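# Slide the open bin into the shelf gap

## Task

Take the open bin sitting on the table and set it into the empty slot in the shelf's row of bins. Its open side must face outward the same way as its neighbours, and the parts inside it must stay inside. Tilt it if the low board overhead gets in the way. Push it fully in so it sits behind the shelf's front lip. The parts in the other bins must remain in their own bins. Finish by releasing the bin and withdrawing both grippers. The bin must stay in place without the robot holding it.

## Robot and tools

ROBOT. There are two 7-joint Kinova Gen3 arms, left_arm and right_arm. Each ends in a two-finger parallel gripper that opens to 50 mm. Base poses in the scene frame are: left_arm (+0.041, +0.362, 0) with quat_wxyz (+0.995, 0, 0, +0.099), and right_arm (+0.008, -0.270, 0) with quat_wxyz (+0.996, 0, 0, +0.091). Joint ranges in rad: shoulder ±2.250, elbow ±2.580, wrist pitch ±2.100, the rest ±6.283. An elbow never straightens completely.

FRAME. All poses share one scene frame. The origin is on the table top midway between the bases, +z points up, +x points out over the table, and left_arm sits on the +y side. The words left and right name the arms and do not mean sides of an image. In the gripper's own frame, the fingers extend along +z and close along x. end_effector_position is the point midway between the pads, and the fingertips reach 17.5 mm past it. A pure rotation pivots about that point, which is 25 mm off the last joint's axis toward the gripper's -y.

ROW FORMAT. Every command row holds 20 numbers, even when only one arm moves. The first 10 are for left_arm: x, y, z (metres), qw, qx, qy, qz (w first), then gripper position, force_limit and speed. The next 10 are for right_arm in the same order. The pose is an absolute target for that gripper in the scene frame, not an offset. A call is refused, and nothing is sent, if a target lies more than 0.6 m from that arm's last reported position along any gripper axis. On each control step the commanded pose is clipped to at most 70 mm and 16 degrees from the measured pose, and position wins over orientation when both cannot be met. To keep an orientation or hold an arm still, resend the exact same pose and gripper numbers each time; a 0 in the gripper fields is a real command.

GRIPPER NUMBERS, each in [-1, 1]. position: +1 is fully open (50 mm), about -0.65 makes the pads meet, and -1 means close until the fingers are blocked. force_limit per pad: -1 ≈ 20 N, 0 ≈ 102 N, +1 ≈ 185 N, and the actual force can be up to about 17% above that. speed: -1 = 20 mm/s, 0 = 85 mm/s, +1 = 150 mm/s. A new force_limit or speed takes effect only when position also changes by 0.01 or more. For a softer grip, open first and then close again. After a grip loses force or its object, the fingers re-close by themselves, except after a grip at force_limit -1. Gripping a fixed, off-centre object makes the grip fade.

TOOLS.
- execute_actions {actions, pictures}: actions holds one item or none. An empty list just returns the current state. An item {rows, steps} runs 1 to 15 rows for up to 15 steps of 1/30 s each, and the last row repeats to fill the steps (default 15). An item {steps} with no rows is a wait of up to 300 steps, counted from the previous result and including your reply time. Set pictures to true or false to choose whether images come back.
- move {target, speed}: target is one 20-number row. Each gripper travels in a straight line toward its pose, and both paths end together within 0.5 to 10 s; a longer path is cut off at 10 s. speed is 0.002 to 0.5 m/s (default 0.25), and turning is capped at twice that in rad/s. The finger numbers are applied at the start. Paths ignore obstacles and the other arm, and grippers can lag, stray or overshoot speed, most of all near full reach.
- wait {seconds}: 0 to 10 s with no new command.
- zoom_image {camera, region}: camera is cam_high, cam_left_wrist or cam_right_wrist, all 672x504. region is [x0, y0, x1, y1] in pixels, measured from the top-left, at most 504x504.
- read_manual {section}: returns only the licence texts.
- finished_scene {scene}: ends and grades the current scene and cannot be undone.

RESULTS. The state line gives each gripper's position and quaternion; the printed position can be off, more so at long reach. 'Hand target' shows where the controller is currently driving each gripper. 'pose unreachable' means a clearance check changed or blocked a command for the named arm, and HELD marks each step where that happened. The move line reports done, off_target, moving, held or fault, plus each gripper's distance from its target. limits=paced means the pose was clipped. limits=held means some steps were blocked, after which the arm may jump quickly. object_status: 0 means the fingers are moving, 1 means blocked while opening, 2 means blocked while closing (a secure grip), and 3 means the fingers reached their target or the pads met. The opening is about (250 - position_measured) x 0.202 mm. A large move may leave the arm short of its target, so read the reported pose and command the rest.

CAMERAS. cam_high is fixed above the table, and each wrist camera rides on its own hand. The calibration gives K, distortion and T_world_to_cam for each camera, and it can be a few degrees or millimetres off.

AVOID. Do not let the arms strike or push against each other. Do not knock anything off the table. Avoid drops, slams and hard shoves; fast moves and targets set far past a contact point hit harder. If contact torque reaches a joint's load limit (49.1 N m for the first four joints, 30.9 N m for the wrist joints), that arm freezes for 10 s. Holding a load heats the motors: a warning appears at 60 °C, and at 75 °C the arm sags. Expect the occasional tug on a held part or push on a loose object.

Each tool is called as name(argument=value, ...), one argument or row to a line, values as JSON.

## Session

execute_actions(
  actions=[],
)

Scene clock: 0.00 s of 6300.00 s.
left_arm: end_effector_position=(+0.2212, +0.3040, +0.2808) position_measured=3 object_status=3 end_effector_quat_wxyz=(+0.230, +0.541, +0.720, -0.370) | right_arm: end_effector_position=(+0.6700, -0.6766, +0.2908) position_measured=3 object_status=3 end_effector_quat_wxyz=(+0.557, +0.743, +0.230, +0.293)
Joint positions: left_arm=[-0.284  0.205 -0.387  2.144  0.528  1.628  0.757] | right_arm=[-0.017  0.87   0.926  1.761 -0.182 -0.481  0.847]
Joint velocities: left_arm=[ 0.  0. -0.  0.  0. -0. -0.] | right_arm=[ 0.     0.001 -0.001 -0.    -0.     0.     0.001]
Motor temperatures (°C, as the motors report them): left_arm=[26 24 22 27 33 33 29] | right_arm=[27 26 22 24 33 36 37]
Hand target (left_arm): +0.221, +0.304, +0.281; +0.230, +0.541, +0.720, -0.370
Hand target (right_arm): +0.670, -0.677, +0.291; +0.557, +0.743, +0.230, +0.293

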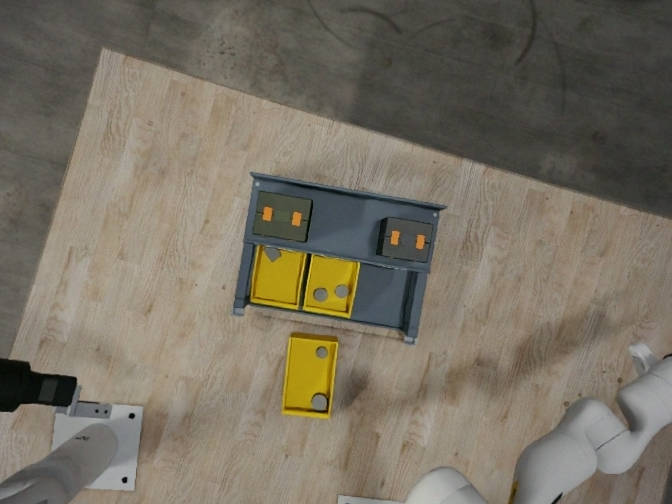

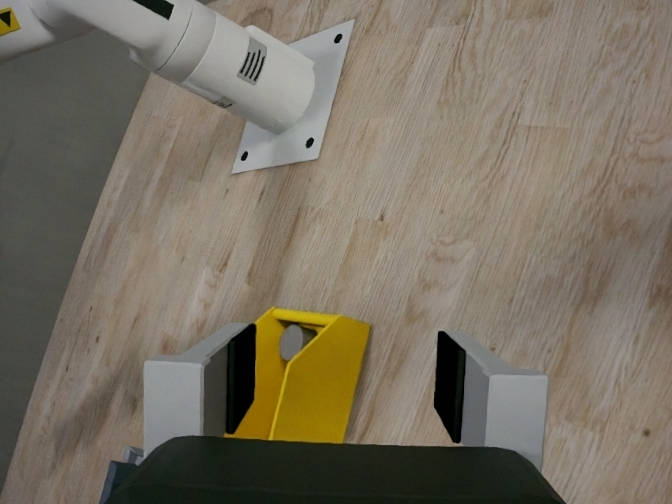

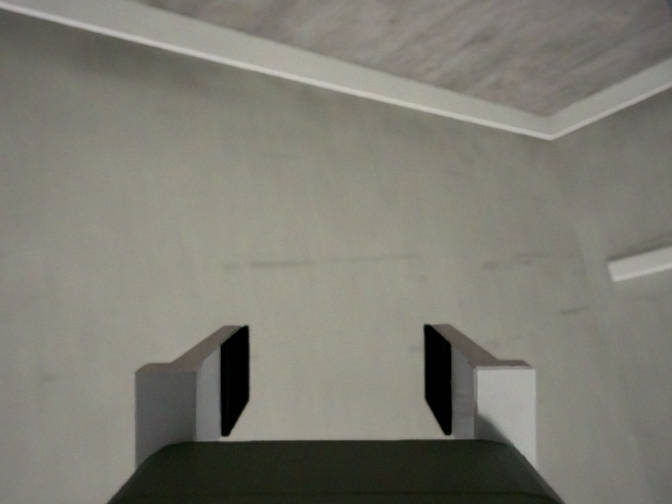

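zoom_image(
  camera="cam_high",
  region=[220, 160, 460, 430],
)

Region (220, 160, 460, 430) of cam_high's 672x504 image, scaled by 1.867, with more detail than that image has.

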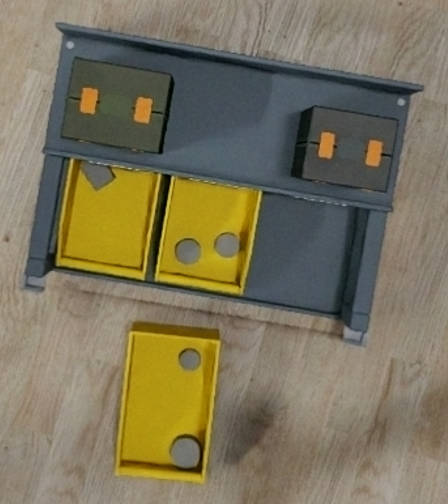

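move(
  target=[0.2212,0.304,0.2808,0.23,0.541,0.72,-0.37,1,0,0,0.36,-0.17,0.22,-0.354,0.612,-0.612,0.354,1,0,0],
  speed=0.3,
)

Scene clock: 44.63 s of 6300.00 s.
left_arm: end_effector_position=(+0.2212, +0.3040, +0.2808) position_measured=3 object_status=3 end_effector_quat_wxyz=(+0.230, +0.541, +0.720, -0.370) | right_arm: end_effector_position=(+0.3582, -0.1681, +0.2200) position_measured=3 object_status=3 end_effector_quat_wxyz=(+0.235, -0.601, +0.680, -0.349)
Joint positions: left_arm=[-0.284  0.205 -0.387  2.144  0.528  1.628  0.758] | right_arm=[-0.988  0.14  -0.041  2.576 -1.816 -0.905 -0.891]
Joint velocities: left_arm=[-0.     0.    -0.    -0.001  0.001  0.001  0.   ] | right_arm=[ 0.257  0.04  -0.324  0.     0.012 -0.086 -0.082]
Motor temperatures (°C, as the motors report them): left_arm=[26 24 22 27 33 33 29] | right_arm=[27 27 22 24 33 36 37]
Hand target (left_arm): +0.221, +0.304, +0.281; +0.230, +0.541, +0.720, -0.370
Hand target (right_arm): +0.358, -0.168, +0.220; +0.235, -0.600, +0.680, -0.350
Off the commanded pose (left_arm): 0.000 m, 0 deg.
Off the commanded pose (right_arm): 0.003 m, 16 deg.
joint sent to its limit (right arm) — the command would take joint 4 (elbow) past its upper limit, so that joint was sent only as far as its limit.
After step 90, 35.93 s passed at rest.
move: off_target (right_arm); limits=paced
camera_calibration (this result's frames):
cam_left_wrist: T_world_to_cam=[[-0.335357, 0.598769, -0.727332, 0.100429], [0.941328, 0.181895, -0.284282, -0.152325], [-0.0379215, -0.779994, -0.624638, 0.590828], [0, 0, 0, 1]] pos_world=[0.199472, 0.428415, 0.398795]
cam_right_wrist: T_world_to_cam=[[-0.179062, -0.979725, 0.089861, -0.118668], [-0.668528, 0.0541552, -0.741712, 0.443954], [0.721808, -0.192887, -0.664671, 0.021908], [0, 0, 0, 1]] pos_world=[0.259733, -0.136079, 0.354512]

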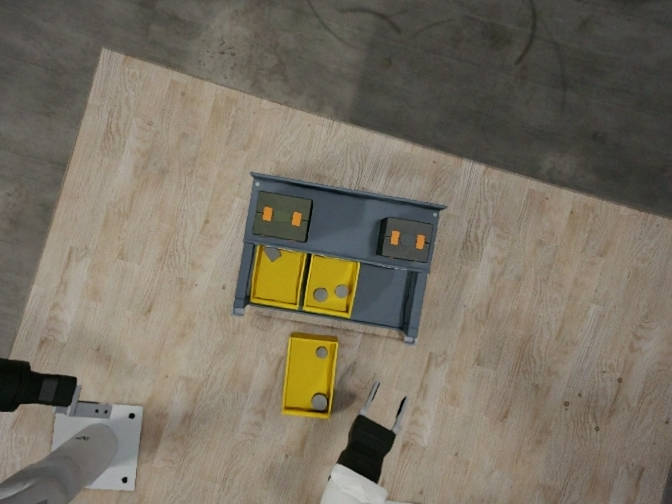

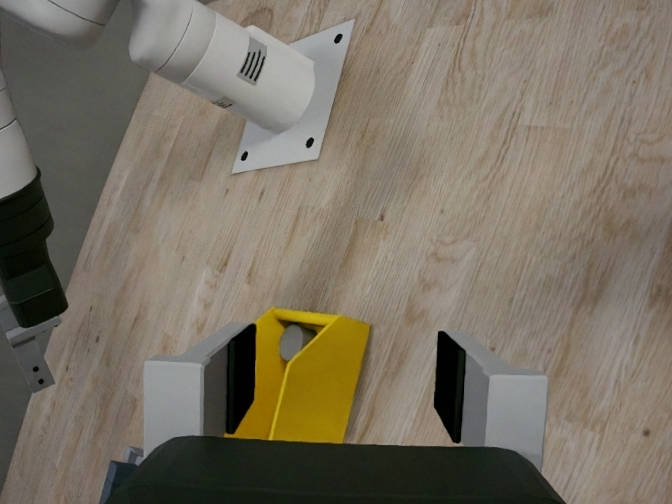

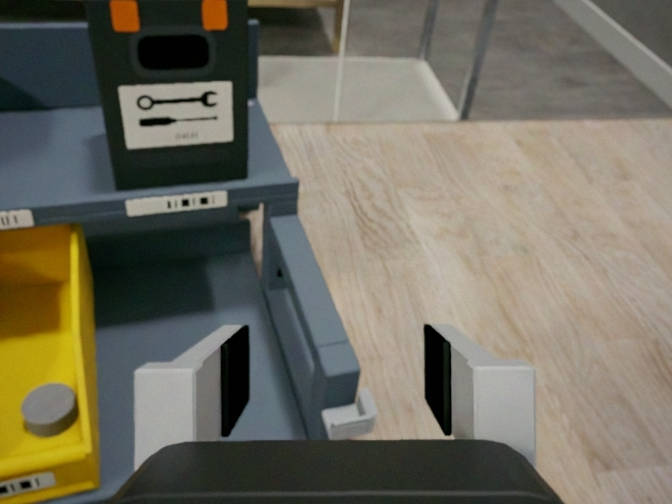

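move(
  target=[0.2212,0.304,0.2808,0.23,0.541,0.72,-0.37,1,0,0,0.24,-0.025,0.13,0,0.996,0.091,0,1,0,0],
)

Scene clock: 68.53 s of 6300.00 s.
left_arm: end_effector_position=(+0.2212, +0.3040, +0.2808) position_measured=3 object_status=3 end_effector_quat_wxyz=(+0.230, +0.541, +0.720, -0.370) | right_arm: end_effector_position=(+0.2411, -0.0257, +0.1312) position_measured=3 object_status=3 end_effector_quat_wxyz=(-0.000, +0.996, +0.091, +0.003)
Joint positions: left_arm=[-0.284  0.205 -0.387  2.144  0.528  1.628  0.758] | right_arm=[-0.541  0.259 -0.123  2.13  -3.09  -0.75   2.443]
Joint velocities: left_arm=[ 0.     0.    -0.     0.    -0.     0.002 -0.   ] | right_arm=[ 0.001  0.007  0.    -0.002 -0.001 -0.001  0.002]
Motor temperatures (°C, as the motors report them): left_arm=[26 24 22 27 33 33 29] | right_arm=[27 27 22 24 33 36 37]
Hand target (left_arm): +0.221, +0.304, +0.281; +0.230, +0.541, +0.720, -0.370
Hand target (right_arm): +0.241, -0.026, +0.131; -0.000, +0.996, +0.091, +0.003
Off the commanded pose (left_arm): 0.000 m, 0 deg.
Off the commanded pose (right_arm): 0.002 m, 0 deg.
After step 90, 16.50 s passed at rest.
move: done
camera_calibration (this result's frames):
cam_left_wrist: T_world_to_cam=[[-0.335356, 0.598769, -0.727332, 0.100429], [0.941328, 0.181895, -0.284282, -0.152326], [-0.0379208, -0.779994, -0.624637, 0.590827], [0, 0, 0, 1]] pos_world=[0.199472, 0.428415, 0.398795]
cam_right_wrist: T_world_to_cam=[[0.986012, 0.166453, 0.00862224, -0.232937], [0.166192, -0.985772, 0.025169, -0.0365569], [0.012689, -0.023384, -0.999646, 0.294144], [0, 0, 0, 1]] pos_world=[0.232022, 0.00961462, 0.296968]

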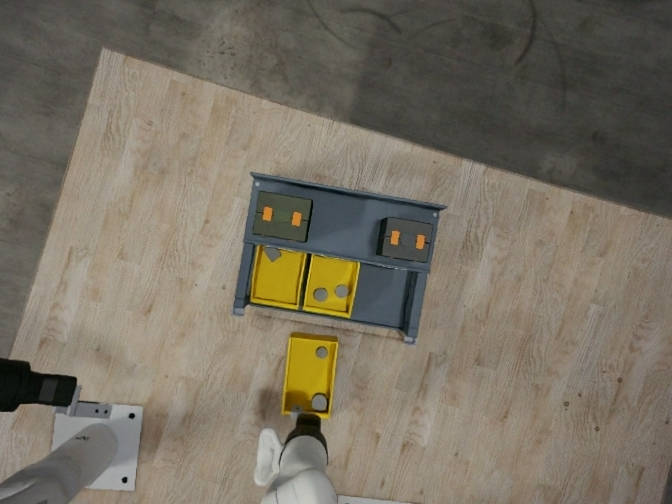

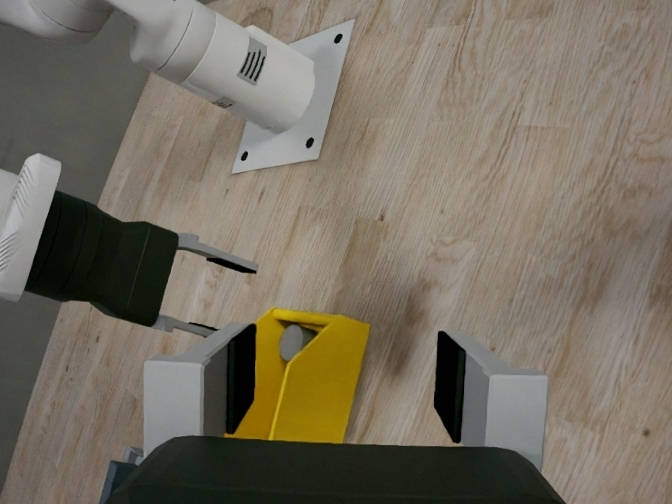

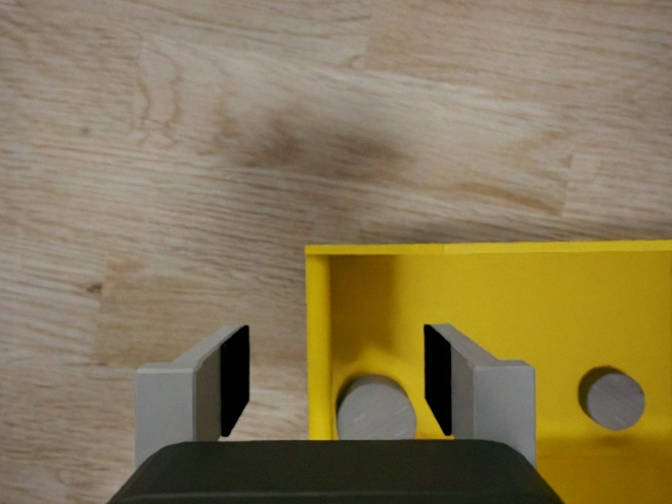

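move(
  target=[0.2212,0.304,0.2808,0.23,0.541,0.72,-0.37,1,0,0,0.236,-0.02,0.032,0,0.996,0.091,0,1,0,0],
  speed=0.08,
)

move(
  target=[0.2212,0.304,0.2808,0.23,0.541,0.72,-0.37,1,0,0,0.236,-0.02,0.032,0,0.996,0.091,0,-1,-0.3,-0.5],
)

move(
  target=[0.2212,0.304,0.2808,0.23,0.541,0.72,-0.37,1,0,0,0.24,-0.13,0.12,0,0.999,0.046,0,-1,-0.3,-0.5],
  speed=0.08,
)

Scene clock: 85.40 s of 6300.00 s.
left_arm: end_effector_position=(+0.2212, +0.3040, +0.2808) position_measured=3 object_status=3 end_effector_quat_wxyz=(+0.230, +0.541, +0.720, -0.370) | right_arm: end_effector_position=(+0.2362, -0.0195, +0.0320) position_measured=3 object_status=3 end_effector_quat_wxyz=(-0.001, +0.996, +0.091, -0.000)
Joint positions: left_arm=[-0.284  0.205 -0.387  2.144  0.528  1.628  0.758] | right_arm=[-0.594  0.505 -0.091  2.241 -3.031 -0.399  2.367]
Joint velocities: left_arm=[-0.     0.     0.     0.001 -0.     0.002  0.   ] | right_arm=[-0.002  0.008 -0.     0.     0.001  0.001 -0.001]
Motor temperatures (°C, as the motors report them): left_arm=[26 24 22 27 33 33 29] | right_arm=[27 27 22 24 33 36 37]
Hand target (left_arm): +0.221, +0.304, +0.281; +0.230, +0.541, +0.720, -0.370
Hand target (right_arm): +0.236, -0.020, +0.032; -0.000, +0.996, +0.091, -0.000
Off the commanded pose (left_arm): 0.000 m, 0 deg.
Off the commanded pose (right_arm): 0.001 m, 0 deg.
After step 90, 12.27 s passed at rest.
move: done
camera_calibration (this result's frames):
cam_left_wrist: T_world_to_cam=[[-0.335356, 0.598769, -0.727332, 0.100429], [0.941328, 0.181895, -0.284282, -0.152326], [-0.0379209, -0.779994, -0.624637, 0.590828], [0, 0, 0, 1]] pos_world=[0.199472, 0.428415, 0.398795]
cam_right_wrist: T_world_to_cam=[[0.985957, 0.166987, 0.00225012, -0.22802], [0.166885, -0.985679, 0.0242216, -0.0272647], [0.00626259, -0.0235059, -0.999704, 0.196697], [0, 0, 0, 1]] pos_world=[0.228136, 0.0158257, 0.197812]

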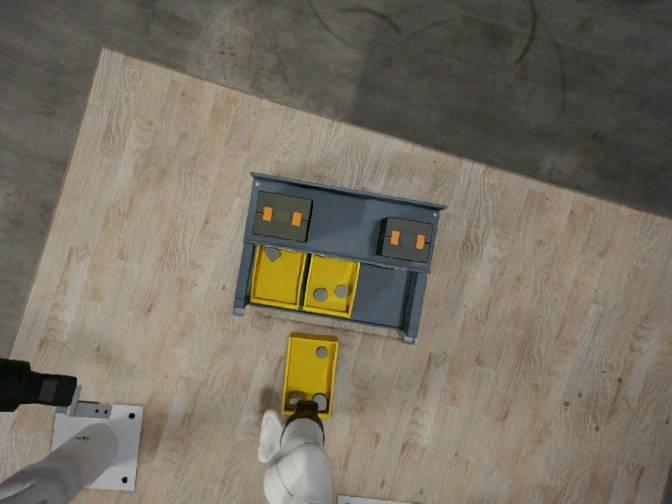

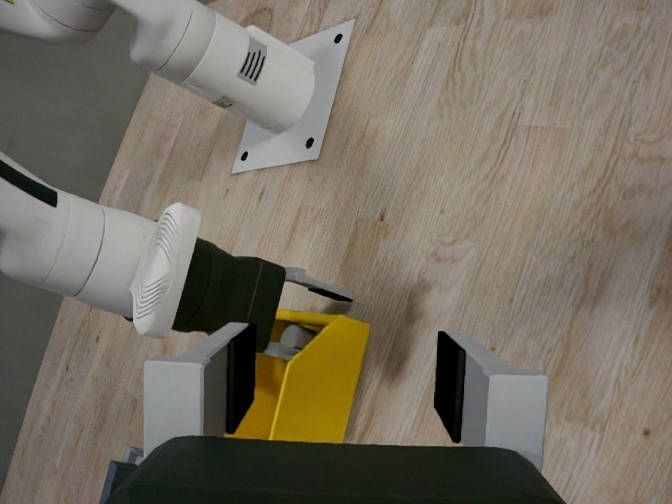

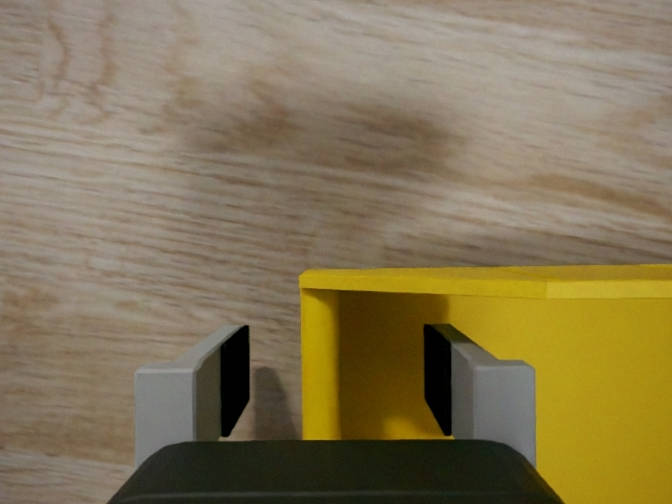

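Scene clock: 86.40 s of 6300.00 s.
left_arm: end_effector_position=(+0.2212, +0.3040, +0.2808) position_measured=3 object_status=3 end_effector_quat_wxyz=(+0.230, +0.541, +0.720, -0.370) | right_arm: end_effector_position=(+0.2358, -0.0201, +0.0319) position_measured=207 object_status=2 end_effector_quat_wxyz=(+0.000, +0.996, +0.091, -0.000)
Joint positions: left_arm=[-0.284  0.205 -0.387  2.144  0.528  1.628  0.758] | right_arm=[-0.595  0.504 -0.09   2.243 -3.03  -0.399  2.366]
Joint velocities: left_arm=[ 0.    -0.    -0.001  0.     0.    -0.001  0.   ] | right_arm=[ 0.001  0.     0.    -0.    -0.001  0.001 -0.   ]
Motor temperatures (°C, as the motors report them): left_arm=[26 24 22 27 33 33 29] | right_arm=[27 27 22 24 33 36 37]
Hand target (left_arm): +0.221, +0.304, +0.281; +0.230, +0.541, +0.720, -0.370
Hand target (right_arm): +0.236, -0.020, +0.032; -0.000, +0.996, +0.091, -0.000
Off the commanded pose (left_arm): 0.000 m, 0 deg.
Off the commanded pose (right_arm): 0.000 m, 0 deg.
move: done
camera_calibration (this result's frames):
cam_left_wrist: T_world_to_cam=[[-0.335356, 0.598769, -0.727332, 0.100429], [0.941328, 0.181895, -0.284282, -0.152326], [-0.0379208, -0.779994, -0.624637, 0.590828], [0, 0, 0, 1]] pos_world=[0.199472, 0.428415, 0.398795]
cam_right_wrist: T_world_to_cam=[[0.98592, 0.16721, 0.00176841, -0.227486], [0.167111, -0.985606, 0.0255984, -0.0278816], [0.00602326, -0.0249425, -0.999671, 0.19667], [0, 0, 0, 1]] pos_world=[0.227758, 0.0154631, 0.197721]

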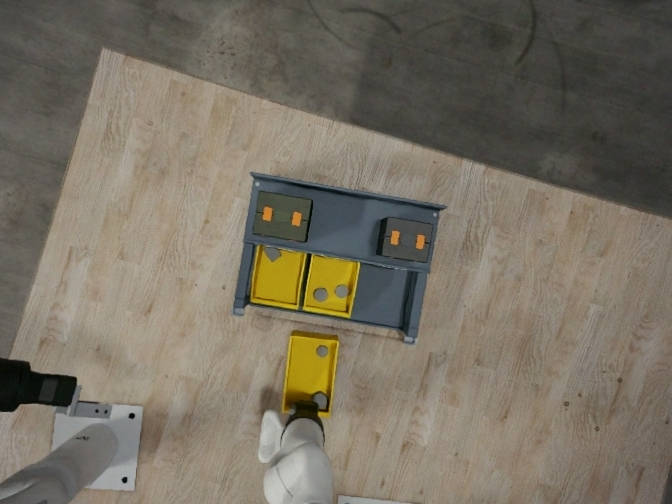

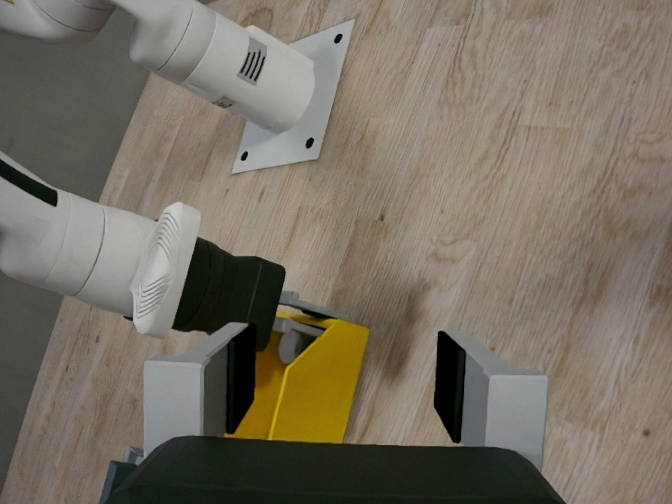

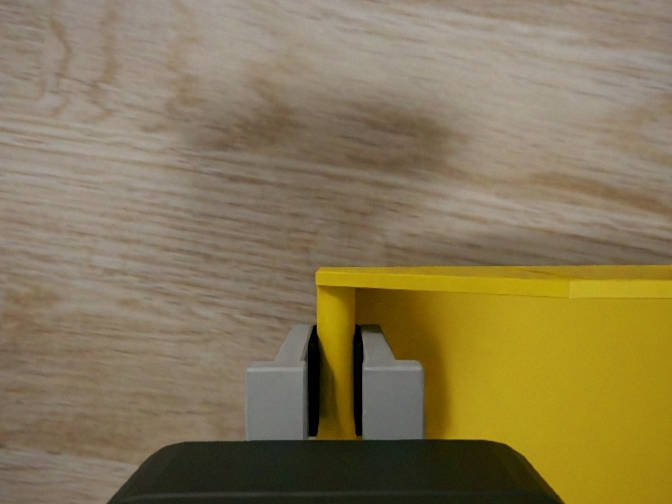

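Scene clock: 88.50 s of 6300.00 s.
left_arm: end_effector_position=(+0.2212, +0.3040, +0.2808) position_measured=3 object_status=3 end_effector_quat_wxyz=(+0.230, +0.541, +0.720, -0.370) | right_arm: end_effector_position=(+0.2403, -0.1311, +0.1196) position_measured=207 object_status=2 end_effector_quat_wxyz=(+0.002, +0.999, +0.046, -0.000)
Joint positions: left_arm=[-0.284  0.205 -0.387  2.144  0.528  1.628  0.758] | right_arm=[-0.295  0.166 -0.081  2.319 -3.115 -0.658  2.656]
Joint velocities: left_arm=[ 0.     0.     0.001  0.    -0.001  0.002 -0.   ] | right_arm=[ 0.002 -0.005  0.003 -0.    -0.001 -0.002  0.002]
Motor temperatures (°C, as the motors report them): left_arm=[26 24 22 28 33 33 29] | right_arm=[27 27 22 25 33 36 37]
Hand target (left_arm): +0.221, +0.304, +0.281; +0.230, +0.541, +0.720, -0.370
Hand target (right_arm): +0.241, -0.131, +0.120; +0.001, +0.999, +0.046, +0.001
Off the commanded pose (left_arm): 0.000 m, 0 deg.
Off the commanded pose (right_arm): 0.001 m, 0 deg.
move: done
camera_calibration (this result's frames):
cam_left_wrist: T_world_to_cam=[[-0.335356, 0.598769, -0.727332, 0.100429], [0.941328, 0.181895, -0.284282, -0.152326], [-0.0379209, -0.779994, -0.624637, 0.590828], [0, 0, 0, 1]] pos_world=[0.199472, 0.428415, 0.398795]
cam_right_wrist: T_world_to_cam=[[0.996945, 0.0780774, 0.00206959, -0.227903], [0.077987, -0.996547, 0.0284973, -0.120657], [0.00428744, -0.0282488, -0.999592, 0.28148], [0, 0, 0, 1]] pos_world=[0.23541, -0.0944945, 0.285275]

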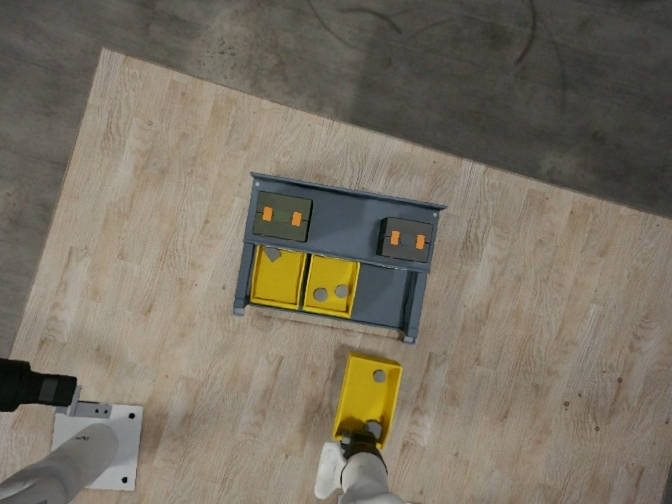

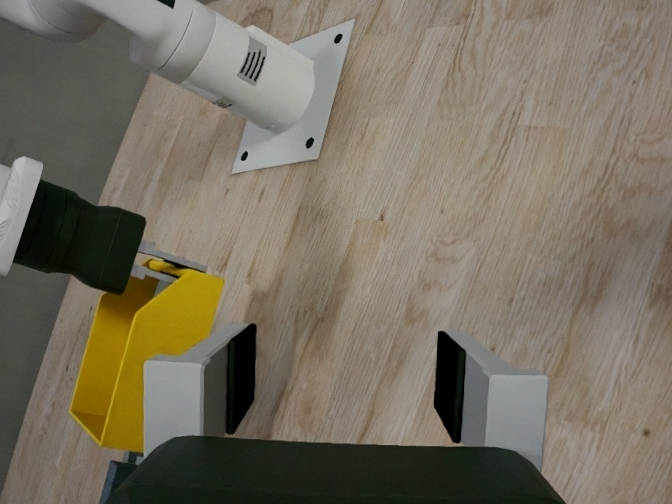

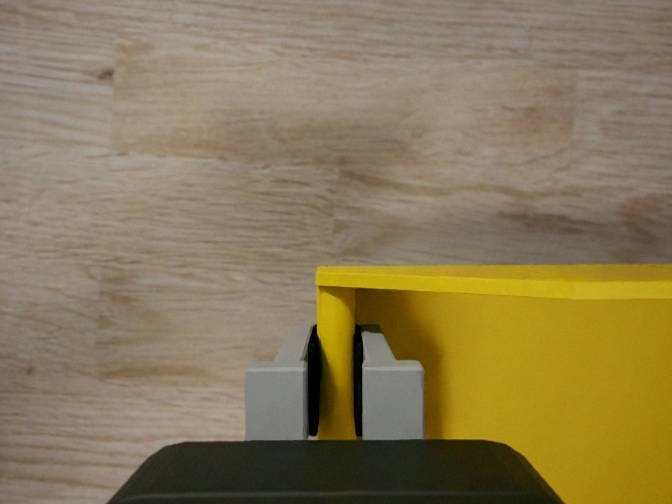

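move(
  target=[0.40,0.2,0.15,0,0,-0.793,0.609,1,0,0,0.27,-0.13,0.14,0,0.999,0.046,0,-1,-0.3,-0.5],
)

Scene clock: 104.70 s of 6300.00 s.
left_arm: end_effector_position=(+0.3997, +0.2000, +0.1503) position_measured=3 object_status=3 end_effector_quat_wxyz=(-0.000, +0.001, +0.794, -0.608) | right_arm: end_effector_position=(+0.2696, -0.1303, +0.1398) position_measured=207 object_status=2 end_effector_quat_wxyz=(+0.000, +0.999, +0.046, -0.001)
Joint positions: left_arm=[-0.089  0.987 -0.286  2.015  1.136  1.59   1.612] | right_arm=[-0.257  0.173 -0.064  2.212 -3.125 -0.759  2.719]
Joint velocities: left_arm=[ 0.001  0.007  0.002 -0.001  0.    -0.002  0.001] | right_arm=[-0.002  0.001 -0.002 -0.    -0.     0.    -0.001]
Motor temperatures (°C, as the motors report them): left_arm=[26 25 22 28 33 33 29] | right_arm=[27 27 22 25 33 36 37]
Hand target (left_arm): +0.400, +0.200, +0.150; -0.001, +0.001, +0.794, -0.608
Hand target (right_arm): +0.270, -0.130, +0.140; +0.000, +0.999, +0.046, +0.000
Off the commanded pose (left_arm): 0.000 m, 0 deg.
Off the commanded pose (right_arm): 0.001 m, 0 deg.
After step 90, 10.20 s passed at rest.
move: done
camera_calibration (this result's frames):
cam_left_wrist: T_world_to_cam=[[-0.999648, -0.0123556, 0.023497, 0.402558], [-0.0260681, 0.289409, -0.95685, 0.127698], [0.00502221, -0.957126, -0.289629, 0.402892], [0, 0, 0, 1]] pos_world=[0.403722, 0.353636, 0.229418]
cam_right_wrist: T_world_to_cam=[[0.996992, 0.0774932, 0.00105063, -0.257141], [0.077439, -0.996651, 0.0262606, -0.122239], [0.00308213, -0.0261003, -0.999655, 0.302143], [0, 0, 0, 1]] pos_world=[0.264902, -0.094017, 0.305519]

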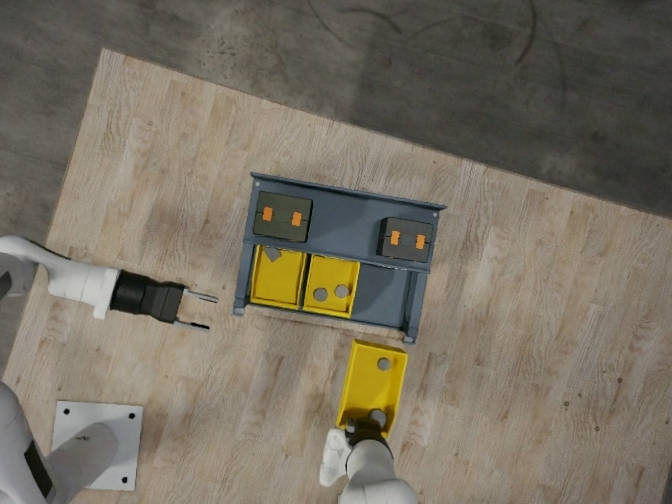

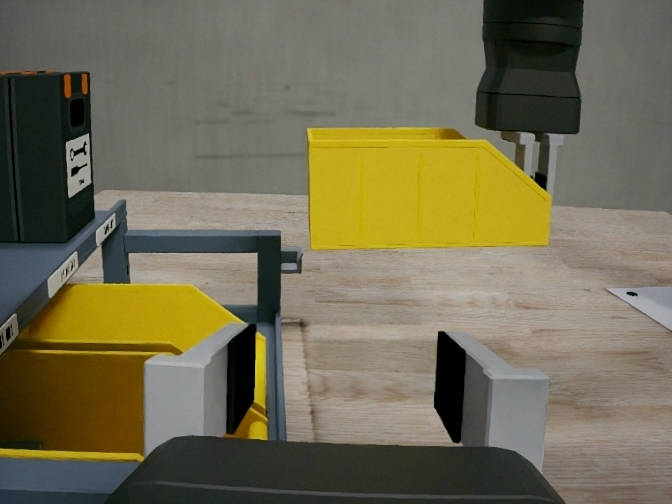

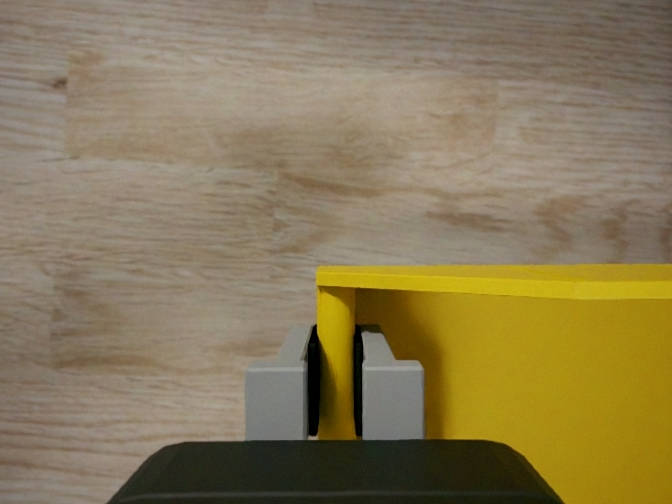

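move(
  target=[0.40,0.2,0.15,0,0,-0.793,0.609,1,0,0,0.27,-0.136,0.078,0,0.999,0.046,0,-1,-0.3,-0.5],
  speed=0.08,
)

move(
  target=[0.40,0.2,0.15,0,0,-0.793,0.609,1,0,0,0.33,-0.13,0.078,0,0.999,0.046,0,-1,-0.3,-0.5],
  speed=0.04,
)

Scene clock: 129.97 s of 6300.00 s.
left_arm: end_effector_position=(+0.4000, +0.2000, +0.1500) position_measured=3 object_status=3 end_effector_quat_wxyz=(-0.000, +0.000, +0.793, -0.609) | right_arm: end_effector_position=(+0.2699, -0.1360, +0.0777) position_measured=207 object_status=2 end_effector_quat_wxyz=(-0.000, +0.999, +0.046, -0.000)
Joint positions: left_arm=[-0.09   0.989 -0.285  2.015  1.137  1.591  1.611] | right_arm=[-0.25   0.323 -0.056  2.312 -3.106 -0.507  2.718]
Joint velocities: left_arm=[-0.     0.    -0.    -0.001 -0.001 -0.001 -0.   ] | right_arm=[-0.001  0.005  0.001  0.001 -0.    -0.     0.   ]
Motor temperatures (°C, as the motors report them): left_arm=[26 25 22 27 33 33 29] | right_arm=[27 27 22 25 33 36 37]
Hand target (left_arm): +0.400, +0.200, +0.150; -0.000, +0.000, +0.793, -0.609
Hand target (right_arm): +0.270, -0.136, +0.078; -0.000, +0.999, +0.046, -0.000
Off the commanded pose (left_arm): 0.000 m, 0 deg.
Off the commanded pose (right_arm): 0.000 m, 0 deg.
After step 90, 21.13 s passed at rest.
move: done
camera_calibration (this result's frames):
cam_left_wrist: T_world_to_cam=[[-0.999613, -0.0137269, 0.0242032, 0.402999], [-0.0271284, 0.287405, -0.957425, 0.128354], [0.00618638, -0.957711, -0.287666, 0.402137], [0, 0, 0, 1]] pos_world=[0.403838, 0.353774, 0.228816]
cam_right_wrist: T_world_to_cam=[[0.996975, 0.0777118, 0.00148374, -0.256967], [0.0776497, -0.99666, 0.0252689, -0.126254], [0.00344248, -0.0250773, -0.99968, 0.240034], [0, 0, 0, 1]] pos_world=[0.265167, -0.0998439, 0.243529]

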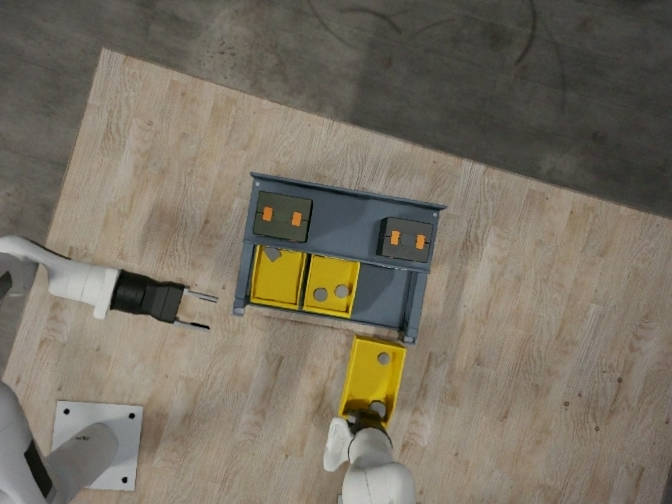

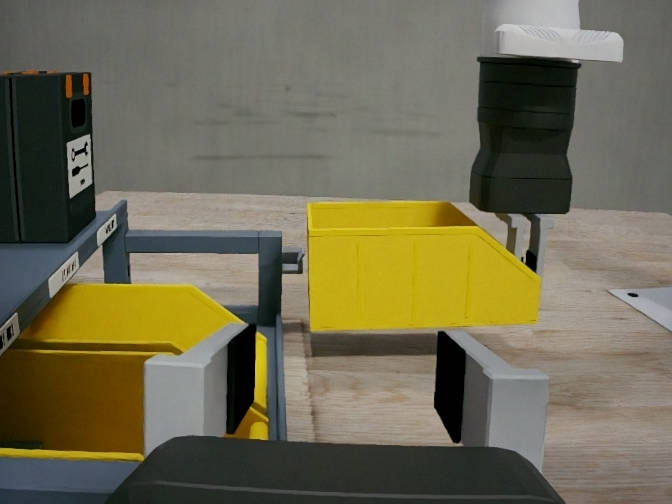

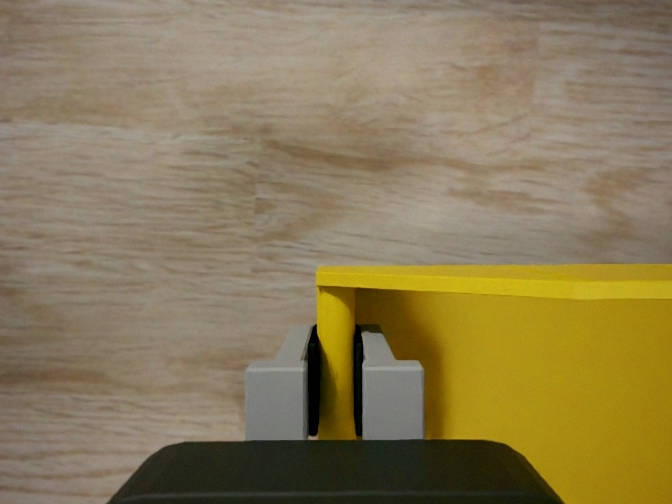

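Scene clock: 131.73 s of 6300.00 s.
left_arm: end_effector_position=(+0.4000, +0.2000, +0.1500) position_measured=3 object_status=3 end_effector_quat_wxyz=(+0.000, +0.000, +0.793, -0.609) | right_arm: end_effector_position=(+0.3296, -0.1301, +0.0779) position_measured=207 object_status=2 end_effector_quat_wxyz=(+0.000, +0.999, +0.046, -0.000)
Joint positions: left_arm=[-0.09   0.989 -0.285  2.015  1.137  1.591  1.611] | right_arm=[-0.194  0.413 -0.048  2.138 -3.106 -0.592  2.785]
Joint velocities: left_arm=[-0.    -0.     0.    -0.     0.    -0.001 -0.   ] | right_arm=[ 0.002  0.003  0.001 -0.001 -0.001 -0.004  0.001]
Motor temperatures (°C, as the motors report them): left_arm=[26 25 22 27 33 33 29] | right_arm=[27 27 22 25 33 36 37]
Hand target (left_arm): +0.400, +0.200, +0.150; -0.000, -0.000, +0.793, -0.609
Hand target (right_arm): +0.330, -0.130, +0.078; +0.000, +0.999, +0.046, +0.000
Off the commanded pose (left_arm): 0.000 m, 0 deg.
Off the commanded pose (right_arm): 0.000 m, 0 deg.
move: done
camera_calibration (this result's frames):
cam_left_wrist: T_world_to_cam=[[-0.999613, -0.0137376, 0.0242071, 0.403001], [-0.0271353, 0.287402, -0.957426, 0.128354], [0.00619551, -0.957712, -0.287663, 0.402137], [0, 0, 0, 1]] pos_world=[0.403837, 0.353778, 0.228814]
cam_right_wrist: T_world_to_cam=[[0.996978, 0.0776703, 0.00133422, -0.316925], [0.0776093, -0.996643, 0.0260834, -0.125102], [0.00335565, -0.0259011, -0.999659, 0.240047], [0, 0, 0, 1]] pos_world=[0.324871, -0.0938484, 0.243651]

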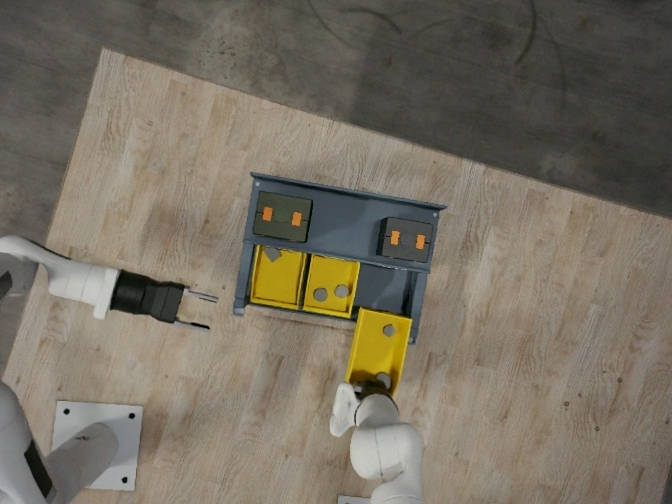

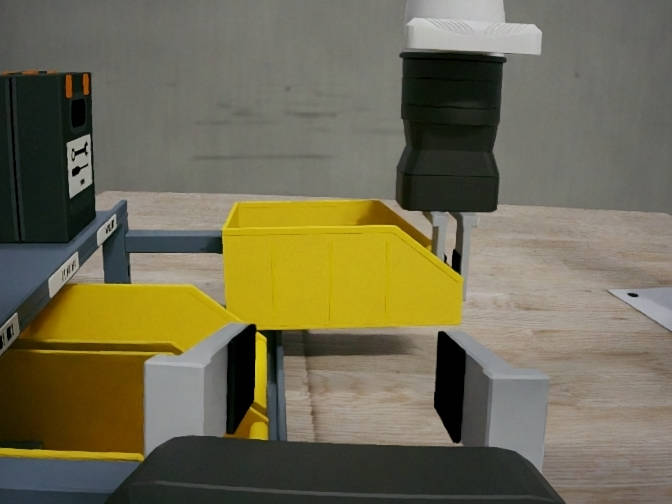

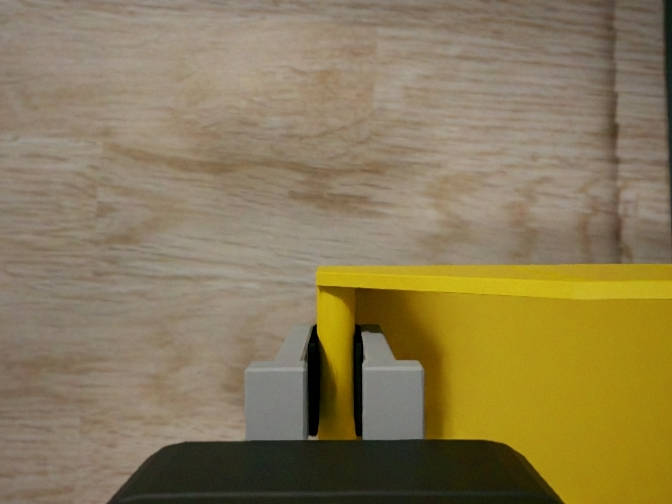

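move(
  target=[0.40,0.2,0.15,0,0,-0.793,0.609,1,0,0,0.385,-0.124,0.078,-0.004,0.995,0.046,-0.087,-1,-0.3,-0.5],
  speed=0.04,
)

Scene clock: 141.60 s of 6300.00 s.
left_arm: end_effector_position=(+0.4000, +0.2000, +0.1500) position_measured=3 object_status=3 end_effector_quat_wxyz=(+0.000, +0.000, +0.793, -0.609) | right_arm: end_effector_position=(+0.3846, -0.1242, +0.0776) position_measured=207 object_status=2 end_effector_quat_wxyz=(-0.004, +0.995, +0.046, -0.087)
Joint positions: left_arm=[-0.09   0.989 -0.285  2.015  1.137  1.591  1.611] | right_arm=[-0.093  0.6   -0.073  1.785 -3.162 -0.922  2.909]
Joint velocities: left_arm=[-0.    -0.     0.    -0.001  0.    -0.001  0.   ] | right_arm=[ 0.001  0.004 -0.001 -0.003 -0.001 -0.003  0.002]
Motor temperatures (°C, as the motors report them): left_arm=[26 25 22 27 33 33 29] | right_arm=[27 27 22 25 33 36 37]
Hand target (left_arm): +0.400, +0.200, +0.150; -0.000, +0.000, +0.793, -0.609
Hand target (right_arm): +0.385, -0.124, +0.078; -0.004, +0.995, +0.046, -0.087
Off the commanded pose (left_arm): 0.000 m, 0 deg.
Off the commanded pose (right_arm): 0.001 m, 0 deg.
After step 90, 4.43 s passed at rest.
move: done
camera_calibration (this result's frames):
cam_left_wrist: T_world_to_cam=[[-0.999613, -0.0137377, 0.0242072, 0.403001], [-0.0271353, 0.287402, -0.957426, 0.128354], [0.00619559, -0.957711, -0.287664, 0.402137], [0, 0, 0, 1]] pos_world=[0.403837, 0.353778, 0.228814]
cam_right_wrist: T_world_to_cam=[[0.98215, 0.07761, -0.17134, -0.353152], [0.0808629, -0.996652, 0.0120775, -0.123703], [-0.169829, -0.025717, -0.985138, 0.305261], [0, 0, 0, 1]] pos_world=[0.408694, -0.0880299, 0.241709]

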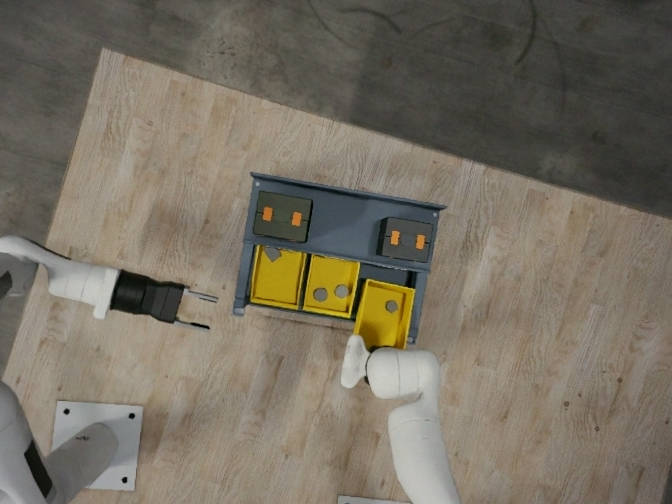

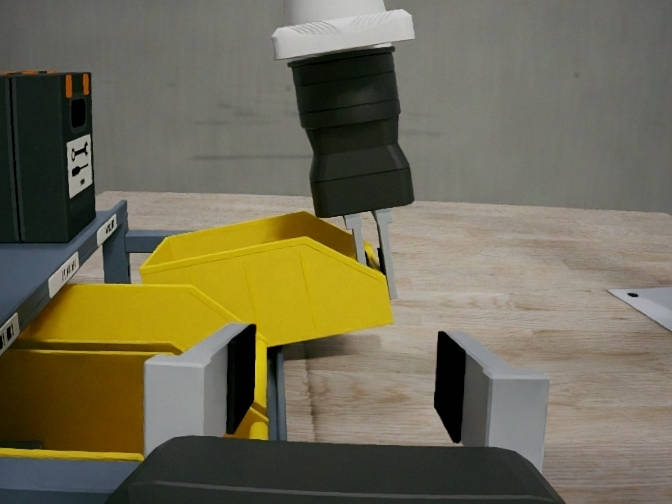

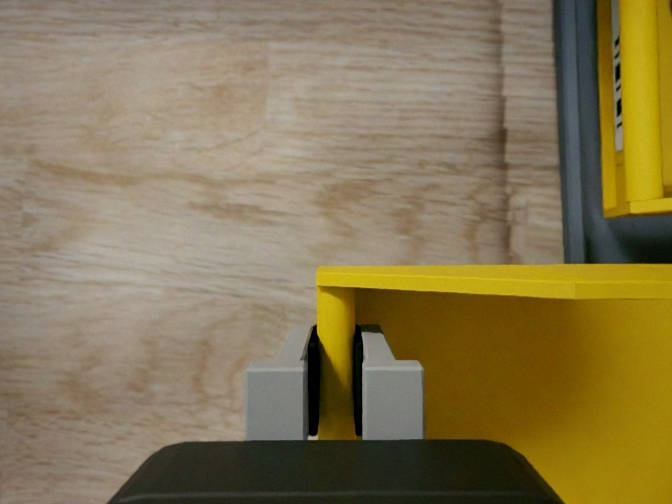

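move(
  target=[0.40,0.2,0.15,0,0,-0.793,0.609,1,0,0,0.44,-0.116,0.069,-0.003,0.996,0.046,-0.07,-1,-0.3,-0.5],
  speed=0.03,
)

Scene clock: 153.43 s of 6300.00 s.
left_arm: end_effector_position=(+0.4000, +0.2000, +0.1500) position_measured=3 object_status=3 end_effector_quat_wxyz=(+0.000, +0.000, +0.793, -0.609) | right_arm: end_effector_position=(+0.4395, -0.1160, +0.0687) position_measured=207 object_status=2 end_effector_quat_wxyz=(-0.003, +0.996, +0.046, -0.071)
Joint positions: left_arm=[-0.09   0.989 -0.285  2.015  1.137  1.591  1.611] | right_arm=[-0.093  0.688 -0.06   1.63  -3.149 -0.959  2.915]
Joint velocities: left_arm=[-0.     0.    -0.    -0.001 -0.     0.    -0.   ] | right_arm=[-0.001  0.002 -0.001 -0.001 -0.     0.    -0.001]
Motor temperatures (°C, as the motors report them): left_arm=[26 25 22 27 33 33 29] | right_arm=[27 28 22 25 33 36 37]
Hand target (left_arm): +0.400, +0.200, +0.150; -0.000, +0.000, +0.793, -0.609
Hand target (right_arm): +0.440, -0.116, +0.069; -0.003, +0.996, +0.046, -0.070
Off the commanded pose (left_arm): 0.000 m, 0 deg.
Off the commanded pose (right_arm): 0.001 m, 0 deg.
After step 90, 6.67 s passed at rest.
move: done
camera_calibration (this result's frames):
cam_left_wrist: T_world_to_cam=[[-0.999613, -0.0137377, 0.0242072, 0.403001], [-0.0271354, 0.287402, -0.957426, 0.128354], [0.00619559, -0.957711, -0.287664, 0.402137], [0, 0, 0, 1]] pos_world=[0.403837, 0.353778, 0.228814]
cam_right_wrist: T_world_to_cam=[[0.9873, 0.0777213, -0.138559, -0.41374], [0.0805636, -0.996636, 0.0150154, -0.119865], [-0.136926, -0.0259876, -0.99024, 0.291854], [0, 0, 0, 1]] pos_world=[0.458105, -0.0797207, 0.233478]

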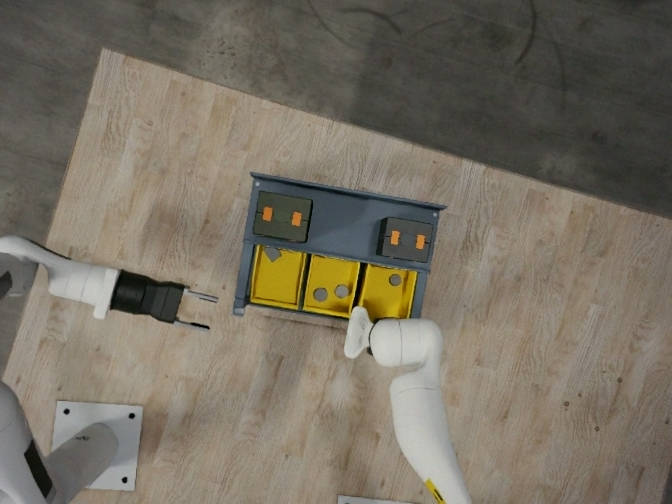

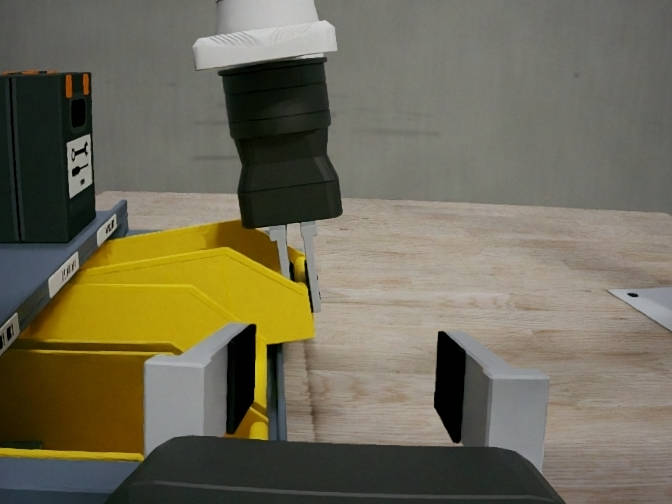

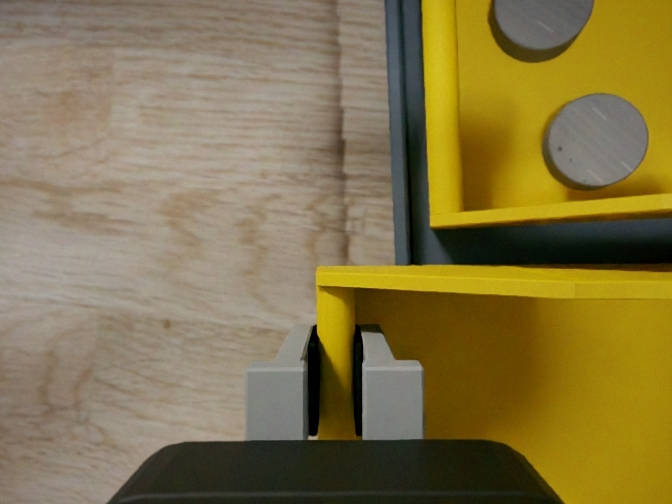

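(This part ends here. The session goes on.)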